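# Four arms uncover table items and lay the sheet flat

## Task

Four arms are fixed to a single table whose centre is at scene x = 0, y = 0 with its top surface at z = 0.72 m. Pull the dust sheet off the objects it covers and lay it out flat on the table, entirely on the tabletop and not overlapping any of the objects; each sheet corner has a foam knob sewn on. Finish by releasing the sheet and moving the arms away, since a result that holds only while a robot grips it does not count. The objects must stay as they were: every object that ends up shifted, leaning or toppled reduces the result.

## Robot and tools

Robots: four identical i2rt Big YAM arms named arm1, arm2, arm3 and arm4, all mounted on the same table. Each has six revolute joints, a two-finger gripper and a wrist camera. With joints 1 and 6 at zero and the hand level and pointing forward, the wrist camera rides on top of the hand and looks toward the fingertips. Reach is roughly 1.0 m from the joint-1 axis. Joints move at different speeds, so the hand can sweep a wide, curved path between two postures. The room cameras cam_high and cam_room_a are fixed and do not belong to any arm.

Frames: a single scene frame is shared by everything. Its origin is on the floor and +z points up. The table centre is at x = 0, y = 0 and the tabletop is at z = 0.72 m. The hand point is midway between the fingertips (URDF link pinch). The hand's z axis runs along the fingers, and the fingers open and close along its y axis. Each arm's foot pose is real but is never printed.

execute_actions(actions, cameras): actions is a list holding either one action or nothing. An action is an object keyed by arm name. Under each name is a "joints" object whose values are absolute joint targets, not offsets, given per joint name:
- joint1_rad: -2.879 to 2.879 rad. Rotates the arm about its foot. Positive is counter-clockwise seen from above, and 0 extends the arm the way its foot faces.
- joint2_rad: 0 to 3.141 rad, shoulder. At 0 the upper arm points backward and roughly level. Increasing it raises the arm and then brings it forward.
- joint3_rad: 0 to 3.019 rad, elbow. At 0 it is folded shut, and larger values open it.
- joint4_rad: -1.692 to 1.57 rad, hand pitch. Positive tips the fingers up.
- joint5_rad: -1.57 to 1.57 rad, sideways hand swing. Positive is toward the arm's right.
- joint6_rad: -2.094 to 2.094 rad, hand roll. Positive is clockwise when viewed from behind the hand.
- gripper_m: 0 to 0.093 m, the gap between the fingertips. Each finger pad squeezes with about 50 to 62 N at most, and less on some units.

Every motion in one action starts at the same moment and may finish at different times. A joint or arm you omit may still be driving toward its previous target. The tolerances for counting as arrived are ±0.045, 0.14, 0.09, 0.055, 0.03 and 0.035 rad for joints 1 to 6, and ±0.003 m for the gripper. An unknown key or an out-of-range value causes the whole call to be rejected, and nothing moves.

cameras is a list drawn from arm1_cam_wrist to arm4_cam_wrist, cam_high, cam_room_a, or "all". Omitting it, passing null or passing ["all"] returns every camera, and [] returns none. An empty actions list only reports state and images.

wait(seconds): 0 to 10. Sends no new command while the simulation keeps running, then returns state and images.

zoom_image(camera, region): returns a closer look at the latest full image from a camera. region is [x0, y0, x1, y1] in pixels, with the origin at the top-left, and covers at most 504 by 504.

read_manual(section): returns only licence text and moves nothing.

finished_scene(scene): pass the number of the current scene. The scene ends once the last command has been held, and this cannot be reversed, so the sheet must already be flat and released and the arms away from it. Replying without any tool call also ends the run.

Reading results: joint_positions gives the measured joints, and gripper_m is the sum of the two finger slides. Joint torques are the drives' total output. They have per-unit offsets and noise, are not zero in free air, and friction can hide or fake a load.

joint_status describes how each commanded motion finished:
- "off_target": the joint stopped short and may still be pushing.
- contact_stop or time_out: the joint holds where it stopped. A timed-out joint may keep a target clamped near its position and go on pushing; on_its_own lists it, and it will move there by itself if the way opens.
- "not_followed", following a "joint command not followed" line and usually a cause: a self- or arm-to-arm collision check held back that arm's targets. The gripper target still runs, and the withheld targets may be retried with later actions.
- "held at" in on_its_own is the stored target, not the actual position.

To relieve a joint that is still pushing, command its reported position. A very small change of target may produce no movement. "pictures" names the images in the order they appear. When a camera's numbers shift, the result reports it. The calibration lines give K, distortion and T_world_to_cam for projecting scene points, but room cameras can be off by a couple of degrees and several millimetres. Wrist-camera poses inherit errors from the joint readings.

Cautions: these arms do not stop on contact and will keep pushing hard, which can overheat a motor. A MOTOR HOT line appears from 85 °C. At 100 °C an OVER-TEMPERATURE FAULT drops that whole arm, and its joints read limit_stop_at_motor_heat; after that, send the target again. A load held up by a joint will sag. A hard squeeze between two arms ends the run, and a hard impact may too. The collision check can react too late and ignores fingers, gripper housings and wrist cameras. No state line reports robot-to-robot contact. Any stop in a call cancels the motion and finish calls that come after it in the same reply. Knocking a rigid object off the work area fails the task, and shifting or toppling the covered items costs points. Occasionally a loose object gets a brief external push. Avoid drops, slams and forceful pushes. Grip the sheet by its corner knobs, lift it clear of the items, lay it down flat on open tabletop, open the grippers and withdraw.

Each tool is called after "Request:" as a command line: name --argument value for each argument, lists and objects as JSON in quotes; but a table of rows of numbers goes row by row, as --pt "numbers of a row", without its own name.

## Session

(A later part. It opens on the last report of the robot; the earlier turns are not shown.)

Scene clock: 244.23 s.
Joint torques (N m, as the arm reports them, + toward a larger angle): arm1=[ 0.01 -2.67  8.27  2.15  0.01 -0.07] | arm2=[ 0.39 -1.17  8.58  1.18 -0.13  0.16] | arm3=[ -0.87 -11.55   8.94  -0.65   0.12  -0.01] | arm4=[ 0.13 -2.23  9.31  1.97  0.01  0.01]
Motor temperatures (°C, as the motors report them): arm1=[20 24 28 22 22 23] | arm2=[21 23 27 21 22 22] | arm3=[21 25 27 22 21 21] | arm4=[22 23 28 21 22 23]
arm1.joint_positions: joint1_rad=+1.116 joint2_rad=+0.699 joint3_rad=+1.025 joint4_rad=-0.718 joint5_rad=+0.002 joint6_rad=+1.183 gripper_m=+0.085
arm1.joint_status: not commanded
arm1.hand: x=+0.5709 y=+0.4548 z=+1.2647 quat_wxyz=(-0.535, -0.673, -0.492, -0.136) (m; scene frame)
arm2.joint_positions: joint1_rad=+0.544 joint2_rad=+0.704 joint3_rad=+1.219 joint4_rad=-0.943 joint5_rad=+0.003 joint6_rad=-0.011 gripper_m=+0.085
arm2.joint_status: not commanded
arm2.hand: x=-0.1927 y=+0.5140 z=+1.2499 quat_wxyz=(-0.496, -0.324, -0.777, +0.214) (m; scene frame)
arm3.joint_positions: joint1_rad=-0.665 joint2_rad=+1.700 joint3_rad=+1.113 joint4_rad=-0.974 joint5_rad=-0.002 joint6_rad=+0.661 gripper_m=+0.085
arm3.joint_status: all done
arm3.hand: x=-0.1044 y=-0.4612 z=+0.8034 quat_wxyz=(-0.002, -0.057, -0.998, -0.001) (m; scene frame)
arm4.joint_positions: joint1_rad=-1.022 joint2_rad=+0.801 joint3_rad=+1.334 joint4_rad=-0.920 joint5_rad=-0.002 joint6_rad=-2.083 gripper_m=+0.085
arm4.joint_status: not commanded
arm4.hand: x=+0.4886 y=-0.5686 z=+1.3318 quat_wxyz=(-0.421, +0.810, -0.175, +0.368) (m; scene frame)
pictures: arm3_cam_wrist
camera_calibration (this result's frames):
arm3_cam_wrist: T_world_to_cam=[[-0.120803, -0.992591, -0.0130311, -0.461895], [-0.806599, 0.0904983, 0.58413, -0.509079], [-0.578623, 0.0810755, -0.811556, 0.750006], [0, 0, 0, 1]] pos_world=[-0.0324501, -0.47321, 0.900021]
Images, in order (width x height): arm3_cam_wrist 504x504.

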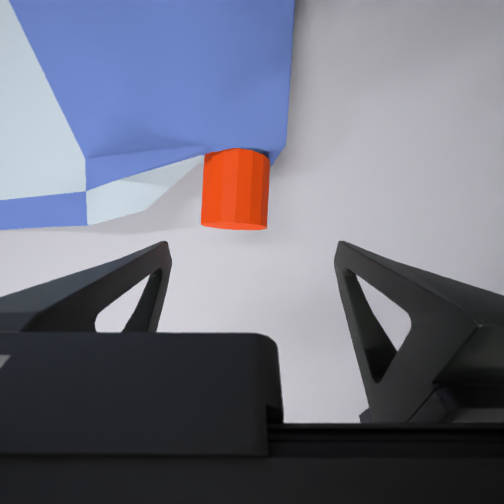

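Request:
execute_actions --actions '[{"arm3":{"joints":{"joint1_rad":-0.645,"joint2_rad":1.82,"joint3_rad":1.09,"joint4_rad":-0.83}}}]' --cameras '["arm3_cam_wrist"]'

Request:
execute_actions --actions '[{"arm3":{"joints":{"gripper_m":0.025}}}]' --cameras '[]'

Request:
execute_actions --actions '[{"arm3":{"joints":{"joint1_rad":-0.7,"joint2_rad":1.75,"joint3_rad":1.012,"joint4_rad":-0.83,"joint6_rad":-0.1}}}]' --cameras '["arm3_cam_wrist"]'

Request:
execute_actions --actions '[{"arm3":{"joints":{"gripper_m":0.085}}}]' --cameras '[]'

Request:
execute_actions --actions '[{"arm3":{"joints":{"joint2_rad":0.9}}}]' --cameras '["cam_high","cam_room_a"]'

Request:
zoom_image --camera "cam_room_a" --region '[160, 170, 410, 300]'

Scene clock: 254.07 s.
Joint torques (N m, as the arm reports them, + toward a larger angle): arm1=[ 0.19 -2.38  8.46  2.22  0.01 -0.04] | arm2=[ 0.43 -1.17  8.59  1.18 -0.12  0.15] | arm3=[  1.25 -13.31   6.38   0.51   0.13   0.06] | arm4=[ 0.2  -2.08  9.36  1.97  0.02  0.  ]
Motor temperatures (°C, as the motors report them): arm1=[20 24 28 22 22 23] | arm2=[21 23 27 21 22 22] | arm3=[21 25 27 22 21 21] | arm4=[22 23 28 21 22 23]
arm1.joint_positions: joint1_rad=+1.116 joint2_rad=+0.699 joint3_rad=+1.025 joint4_rad=-0.718 joint5_rad=+0.002 joint6_rad=+1.183 gripper_m=+0.085
arm1.joint_status: not commanded
arm1.hand: x=+0.5709 y=+0.4548 z=+1.2647 quat_wxyz=(-0.535, -0.673, -0.492, -0.136) (m; scene frame)
arm2.joint_positions: joint1_rad=+0.544 joint2_rad=+0.704 joint3_rad=+1.219 joint4_rad=-0.943 joint5_rad=+0.003 joint6_rad=-0.011 gripper_m=+0.085
arm2.joint_status: not commanded
arm2.hand: x=-0.1927 y=+0.5140 z=+1.2499 quat_wxyz=(-0.496, -0.324, -0.777, +0.214) (m; scene frame)
arm3.joint_positions: joint1_rad=-0.661 joint2_rad=+1.829 joint3_rad=+1.082 joint4_rad=-0.847 joint5_rad=-0.002 joint6_rad=+0.661 gripper_m=+0.085
arm3.joint_status: all done
arm3.hand: x=-0.1048 y=-0.4597 z=+0.7378 quat_wxyz=(+0.011, -0.056, -0.998, +0.008) (m; scene frame)
arm4.joint_positions: joint1_rad=-1.022 joint2_rad=+0.801 joint3_rad=+1.334 joint4_rad=-0.920 joint5_rad=-0.002 joint6_rad=-2.083 gripper_m=+0.085
arm4.joint_status: not commanded
arm4.hand: x=+0.4886 y=-0.5686 z=+1.3318 quat_wxyz=(-0.421, +0.810, -0.175, +0.368) (m; scene frame)
pictures: arm3_cam_wrist
camera_calibration (this result's frames):
arm3_cam_wrist: T_world_to_cam=[[-0.117966, -0.992994, 0.0067992, -0.475805], [-0.790608, 0.0980612, 0.60442, -0.481045], [-0.600852, 0.0659253, -0.796637, 0.676071], [0, 0, 0, 1]] pos_world=[-0.0302281, -0.46987, 0.832572]
Images, in order (width x height): arm3_cam_wrist 504x504.

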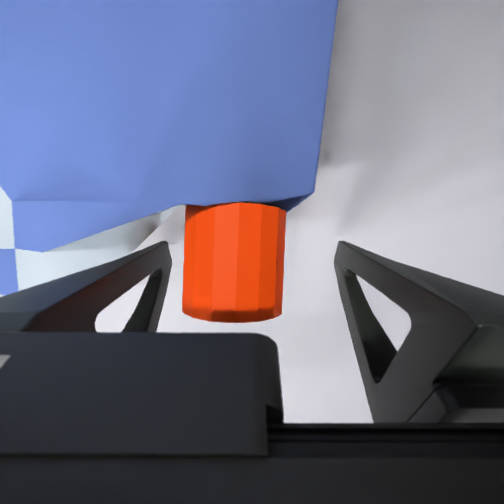

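Scene clock: 254.70 s.
Joint torques (N m, as the arm reports them, + toward a larger angle): arm1=[ 0.14 -2.65  8.22  2.25  0.02 -0.05] | arm2=[ 0.42 -1.18  8.6   1.17 -0.13  0.16] | arm3=[  1.02 -13.11   6.36   0.7    0.11   0.01] | arm4=[-0.04 -1.98  9.44  1.94  0.02  0.01]
Motor temperatures (°C, as the motors report them): arm1=[20 24 28 22 22 23] | arm2=[21 23 27 21 22 22] | arm3=[21 25 27 22 21 21] | arm4=[22 23 28 21 22 23]
arm1.joint_positions: joint1_rad=+1.116 joint2_rad=+0.699 joint3_rad=+1.025 joint4_rad=-0.718 joint5_rad=+0.002 joint6_rad=+1.183 gripper_m=+0.085
arm1.joint_status: not commanded
arm1.hand: x=+0.5709 y=+0.4548 z=+1.2647 quat_wxyz=(-0.535, -0.673, -0.492, -0.136) (m; scene frame)
arm2.joint_positions: joint1_rad=+0.544 joint2_rad=+0.704 joint3_rad=+1.219 joint4_rad=-0.943 joint5_rad=+0.003 joint6_rad=-0.011 gripper_m=+0.085
arm2.joint_status: not commanded
arm2.hand: x=-0.1927 y=+0.5140 z=+1.2499 quat_wxyz=(-0.496, -0.324, -0.777, +0.214) (m; scene frame)
arm3.joint_positions: joint1_rad=-0.661 joint2_rad=+1.829 joint3_rad=+1.082 joint4_rad=-0.847 joint5_rad=-0.002 joint6_rad=+0.661 gripper_m=+0.037
arm3.joint_status: gripper_m off_target (ended at +0.037, target +0.025)
arm3.hand: x=-0.1048 y=-0.4597 z=+0.7378 quat_wxyz=(+0.011, -0.056, -0.998, +0.008) (m; scene frame)
arm4.joint_positions: joint1_rad=-1.022 joint2_rad=+0.801 joint3_rad=+1.334 joint4_rad=-0.920 joint5_rad=-0.002 joint6_rad=-2.083 gripper_m=+0.085
arm4.joint_status: not commanded
arm4.hand: x=+0.4886 y=-0.5686 z=+1.3318 quat_wxyz=(-0.421, +0.810, -0.175, +0.368) (m; scene frame)
pictures: none
No camera images: the call's "cameras" was empty. Leave "cameras" out to get every camera's image.

Scene clock: 256.43 s.
Joint torques (N m, as the arm reports them, + toward a larger angle): arm1=[ 0.12 -2.45  8.28  2.19  0.03 -0.04] | arm2=[ 0.45 -1.18  8.58  1.18 -0.13  0.15] | arm3=[ -1.29 -11.11   5.96   0.18   0.09  -0.24] | arm4=[ 0.05 -2.14  9.32  1.98  0.01  0.02]
Motor temperatures (°C, as the motors report them): arm1=[20 24 28 22 22 23] | arm2=[21 23 27 21 22 22] | arm3=[21 25 27 22 21 21] | arm4=[22 23 28 21 22 23]
arm1.joint_positions: joint1_rad=+1.116 joint2_rad=+0.699 joint3_rad=+1.025 joint4_rad=-0.718 joint5_rad=+0.002 joint6_rad=+1.183 gripper_m=+0.085
arm1.joint_status: not commanded
arm1.hand: x=+0.5709 y=+0.4548 z=+1.2647 quat_wxyz=(-0.535, -0.673, -0.492, -0.136) (m; scene frame)
arm2.joint_positions: joint1_rad=+0.544 joint2_rad=+0.704 joint3_rad=+1.219 joint4_rad=-0.943 joint5_rad=+0.003 joint6_rad=-0.011 gripper_m=+0.085
arm2.joint_status: not commanded
arm2.hand: x=-0.1927 y=+0.5140 z=+1.2499 quat_wxyz=(-0.496, -0.324, -0.777, +0.214) (m; scene frame)
arm3.joint_positions: joint1_rad=-0.688 joint2_rad=+1.751 joint3_rad=+1.012 joint4_rad=-0.841 joint5_rad=-0.001 joint6_rad=-0.088 gripper_m=+0.037
arm3.joint_status: all done
arm3.hand: x=-0.1175 y=-0.4813 z=+0.7517 quat_wxyz=(+0.006, +0.300, -0.954, +0.003) (m; scene frame)
arm4.joint_positions: joint1_rad=-1.022 joint2_rad=+0.801 joint3_rad=+1.334 joint4_rad=-0.920 joint5_rad=-0.002 joint6_rad=-2.083 gripper_m=+0.085
arm4.joint_status: not commanded
arm4.hand: x=+0.4886 y=-0.5686 z=+1.3318 quat_wxyz=(-0.421, +0.810, -0.175, +0.368) (m; scene frame)
pictures: arm3_cam_wrist
camera_calibration (this result's frames):
arm3_cam_wrist: T_world_to_cam=[[0.567776, -0.823118, -0.0103446, -0.323662], [-0.656127, -0.460105, 0.598165, -0.745615], [-0.49712, -0.332836, -0.801306, 0.504728], [0, 0, 0, 1]] pos_world=[-0.0545402, -0.441481, 0.847094]
Images, in order (width x height): arm3_cam_wrist 504x504.

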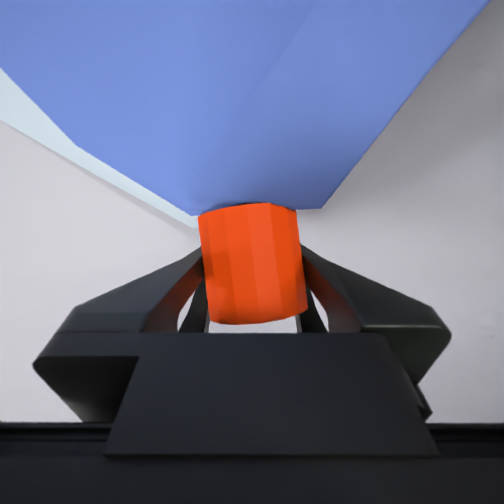

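Scene clock: 257.07 s.
Joint torques (N m, as the arm reports them, + toward a larger angle): arm1=[ 0.36 -2.39  8.33  2.2   0.01 -0.05] | arm2=[ 0.38 -1.19  8.59  1.18 -0.12  0.16] | arm3=[ -1.07 -11.34   6.13   0.54   0.02  -0.2 ] | arm4=[ 0.26 -2.08  9.45  1.99  0.01  0.01]
Motor temperatures (°C, as the motors report them): arm1=[20 24 28 22 22 23] | arm2=[21 23 27 21 22 22] | arm3=[21 25 27 22 21 21] | arm4=[22 23 28 21 22 23]
arm1.joint_positions: joint1_rad=+1.116 joint2_rad=+0.699 joint3_rad=+1.025 joint4_rad=-0.718 joint5_rad=+0.002 joint6_rad=+1.183 gripper_m=+0.085
arm1.joint_status: not commanded
arm1.hand: x=+0.5709 y=+0.4548 z=+1.2647 quat_wxyz=(-0.535, -0.673, -0.492, -0.136) (m; scene frame)
arm2.joint_positions: joint1_rad=+0.544 joint2_rad=+0.704 joint3_rad=+1.219 joint4_rad=-0.943 joint5_rad=+0.003 joint6_rad=-0.011 gripper_m=+0.085
arm2.joint_status: not commanded
arm2.hand: x=-0.1927 y=+0.5140 z=+1.2499 quat_wxyz=(-0.496, -0.324, -0.777, +0.214) (m; scene frame)
arm3.joint_positions: joint1_rad=-0.688 joint2_rad=+1.751 joint3_rad=+1.012 joint4_rad=-0.841 joint5_rad=-0.001 joint6_rad=-0.091 gripper_m=+0.085
arm3.joint_status: all done
arm3.hand: x=-0.1175 y=-0.4813 z=+0.7517 quat_wxyz=(+0.006, +0.302, -0.953, +0.003) (m; scene frame)
arm4.joint_positions: joint1_rad=-1.022 joint2_rad=+0.801 joint3_rad=+1.334 joint4_rad=-0.920 joint5_rad=-0.002 joint6_rad=-2.083 gripper_m=+0.085
arm4.joint_status: not commanded
arm4.hand: x=+0.4886 y=-0.5686 z=+1.3318 quat_wxyz=(-0.421, +0.810, -0.175, +0.368) (m; scene frame)
pictures: none
No camera images: the call's "cameras" was empty. Leave "cameras" out to get every camera's image.

Scene clock: 258.53 s.
Joint torques (N m, as the arm reports them, + toward a larger angle): arm1=[-0.23 -2.19  8.23  2.15  0.01 -0.09] | arm2=[ 0.43 -1.19  8.6   1.17 -0.12  0.16] | arm3=[-1.88 -2.14  9.74  1.83  0.02 -0.2 ] | arm4=[ 0.03 -2.17  9.39  1.91  0.    0.01]
Motor temperatures (°C, as the motors report them): arm1=[20 24 28 22 22 23] | arm2=[21 23 27 21 22 22] | arm3=[21 25 27 22 21 21] | arm4=[22 23 29 21 22 23]
arm1.joint_positions: joint1_rad=+1.116 joint2_rad=+0.699 joint3_rad=+1.025 joint4_rad=-0.718 joint5_rad=+0.002 joint6_rad=+1.183 gripper_m=+0.085
arm1.joint_status: not commanded
arm1.hand: x=+0.5709 y=+0.4548 z=+1.2647 quat_wxyz=(-0.535, -0.673, -0.492, -0.136) (m; scene frame)
arm2.joint_positions: joint1_rad=+0.544 joint2_rad=+0.704 joint3_rad=+1.219 joint4_rad=-0.943 joint5_rad=+0.003 joint6_rad=-0.011 gripper_m=+0.085
arm2.joint_status: not commanded
arm2.hand: x=-0.1927 y=+0.5140 z=+1.2499 quat_wxyz=(-0.496, -0.324, -0.777, +0.214) (m; scene frame)
arm3.joint_positions: joint1_rad=-0.688 joint2_rad=+0.892 joint3_rad=+1.004 joint4_rad=-0.841 joint5_rad=-0.001 joint6_rad=-0.091 gripper_m=+0.085
arm3.joint_status: all done
arm3.hand: x=-0.1485 y=-0.4977 z=+1.1107 quat_wxyz=(-0.397, +0.277, -0.871, -0.086) (m; scene frame)
arm4.joint_positions: joint1_rad=-1.022 joint2_rad=+0.801 joint3_rad=+1.334 joint4_rad=-0.920 joint5_rad=-0.002 joint6_rad=-2.083 gripper_m=+0.085
arm4.joint_status: not commanded
arm4.hand: x=+0.4886 y=-0.5686 z=+1.3318 quat_wxyz=(-0.421, +0.810, -0.175, +0.368) (m; scene frame)
pictures: cam_high, cam_room_a
Images, in order (width x height): cam_high 504x504, cam_room_a 504x504.

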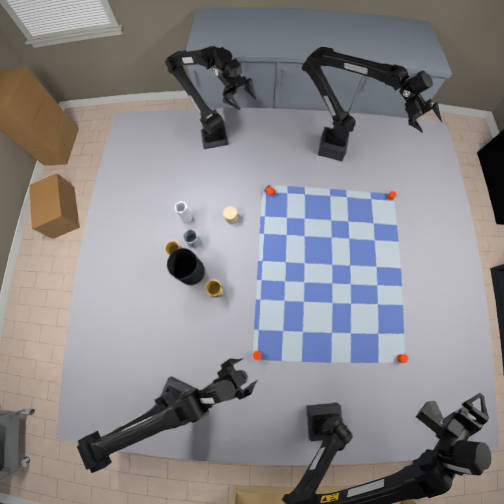

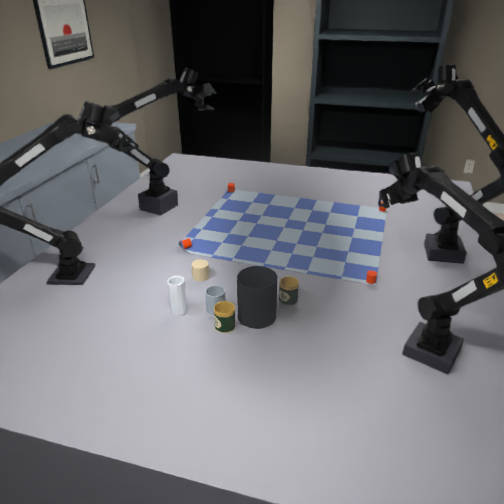

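Region (160, 170, 410, 300) of cam_room_a's 504x504 image, scaled by 2.016, with more detail than that image has; it fills the top 262 rows of this view, and the rest is white.

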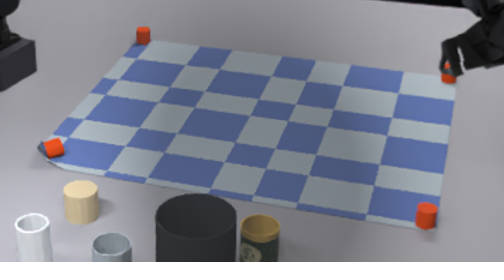

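Flat now.

Request:
finished_scene --scene 1

The scene is finished: the task was done.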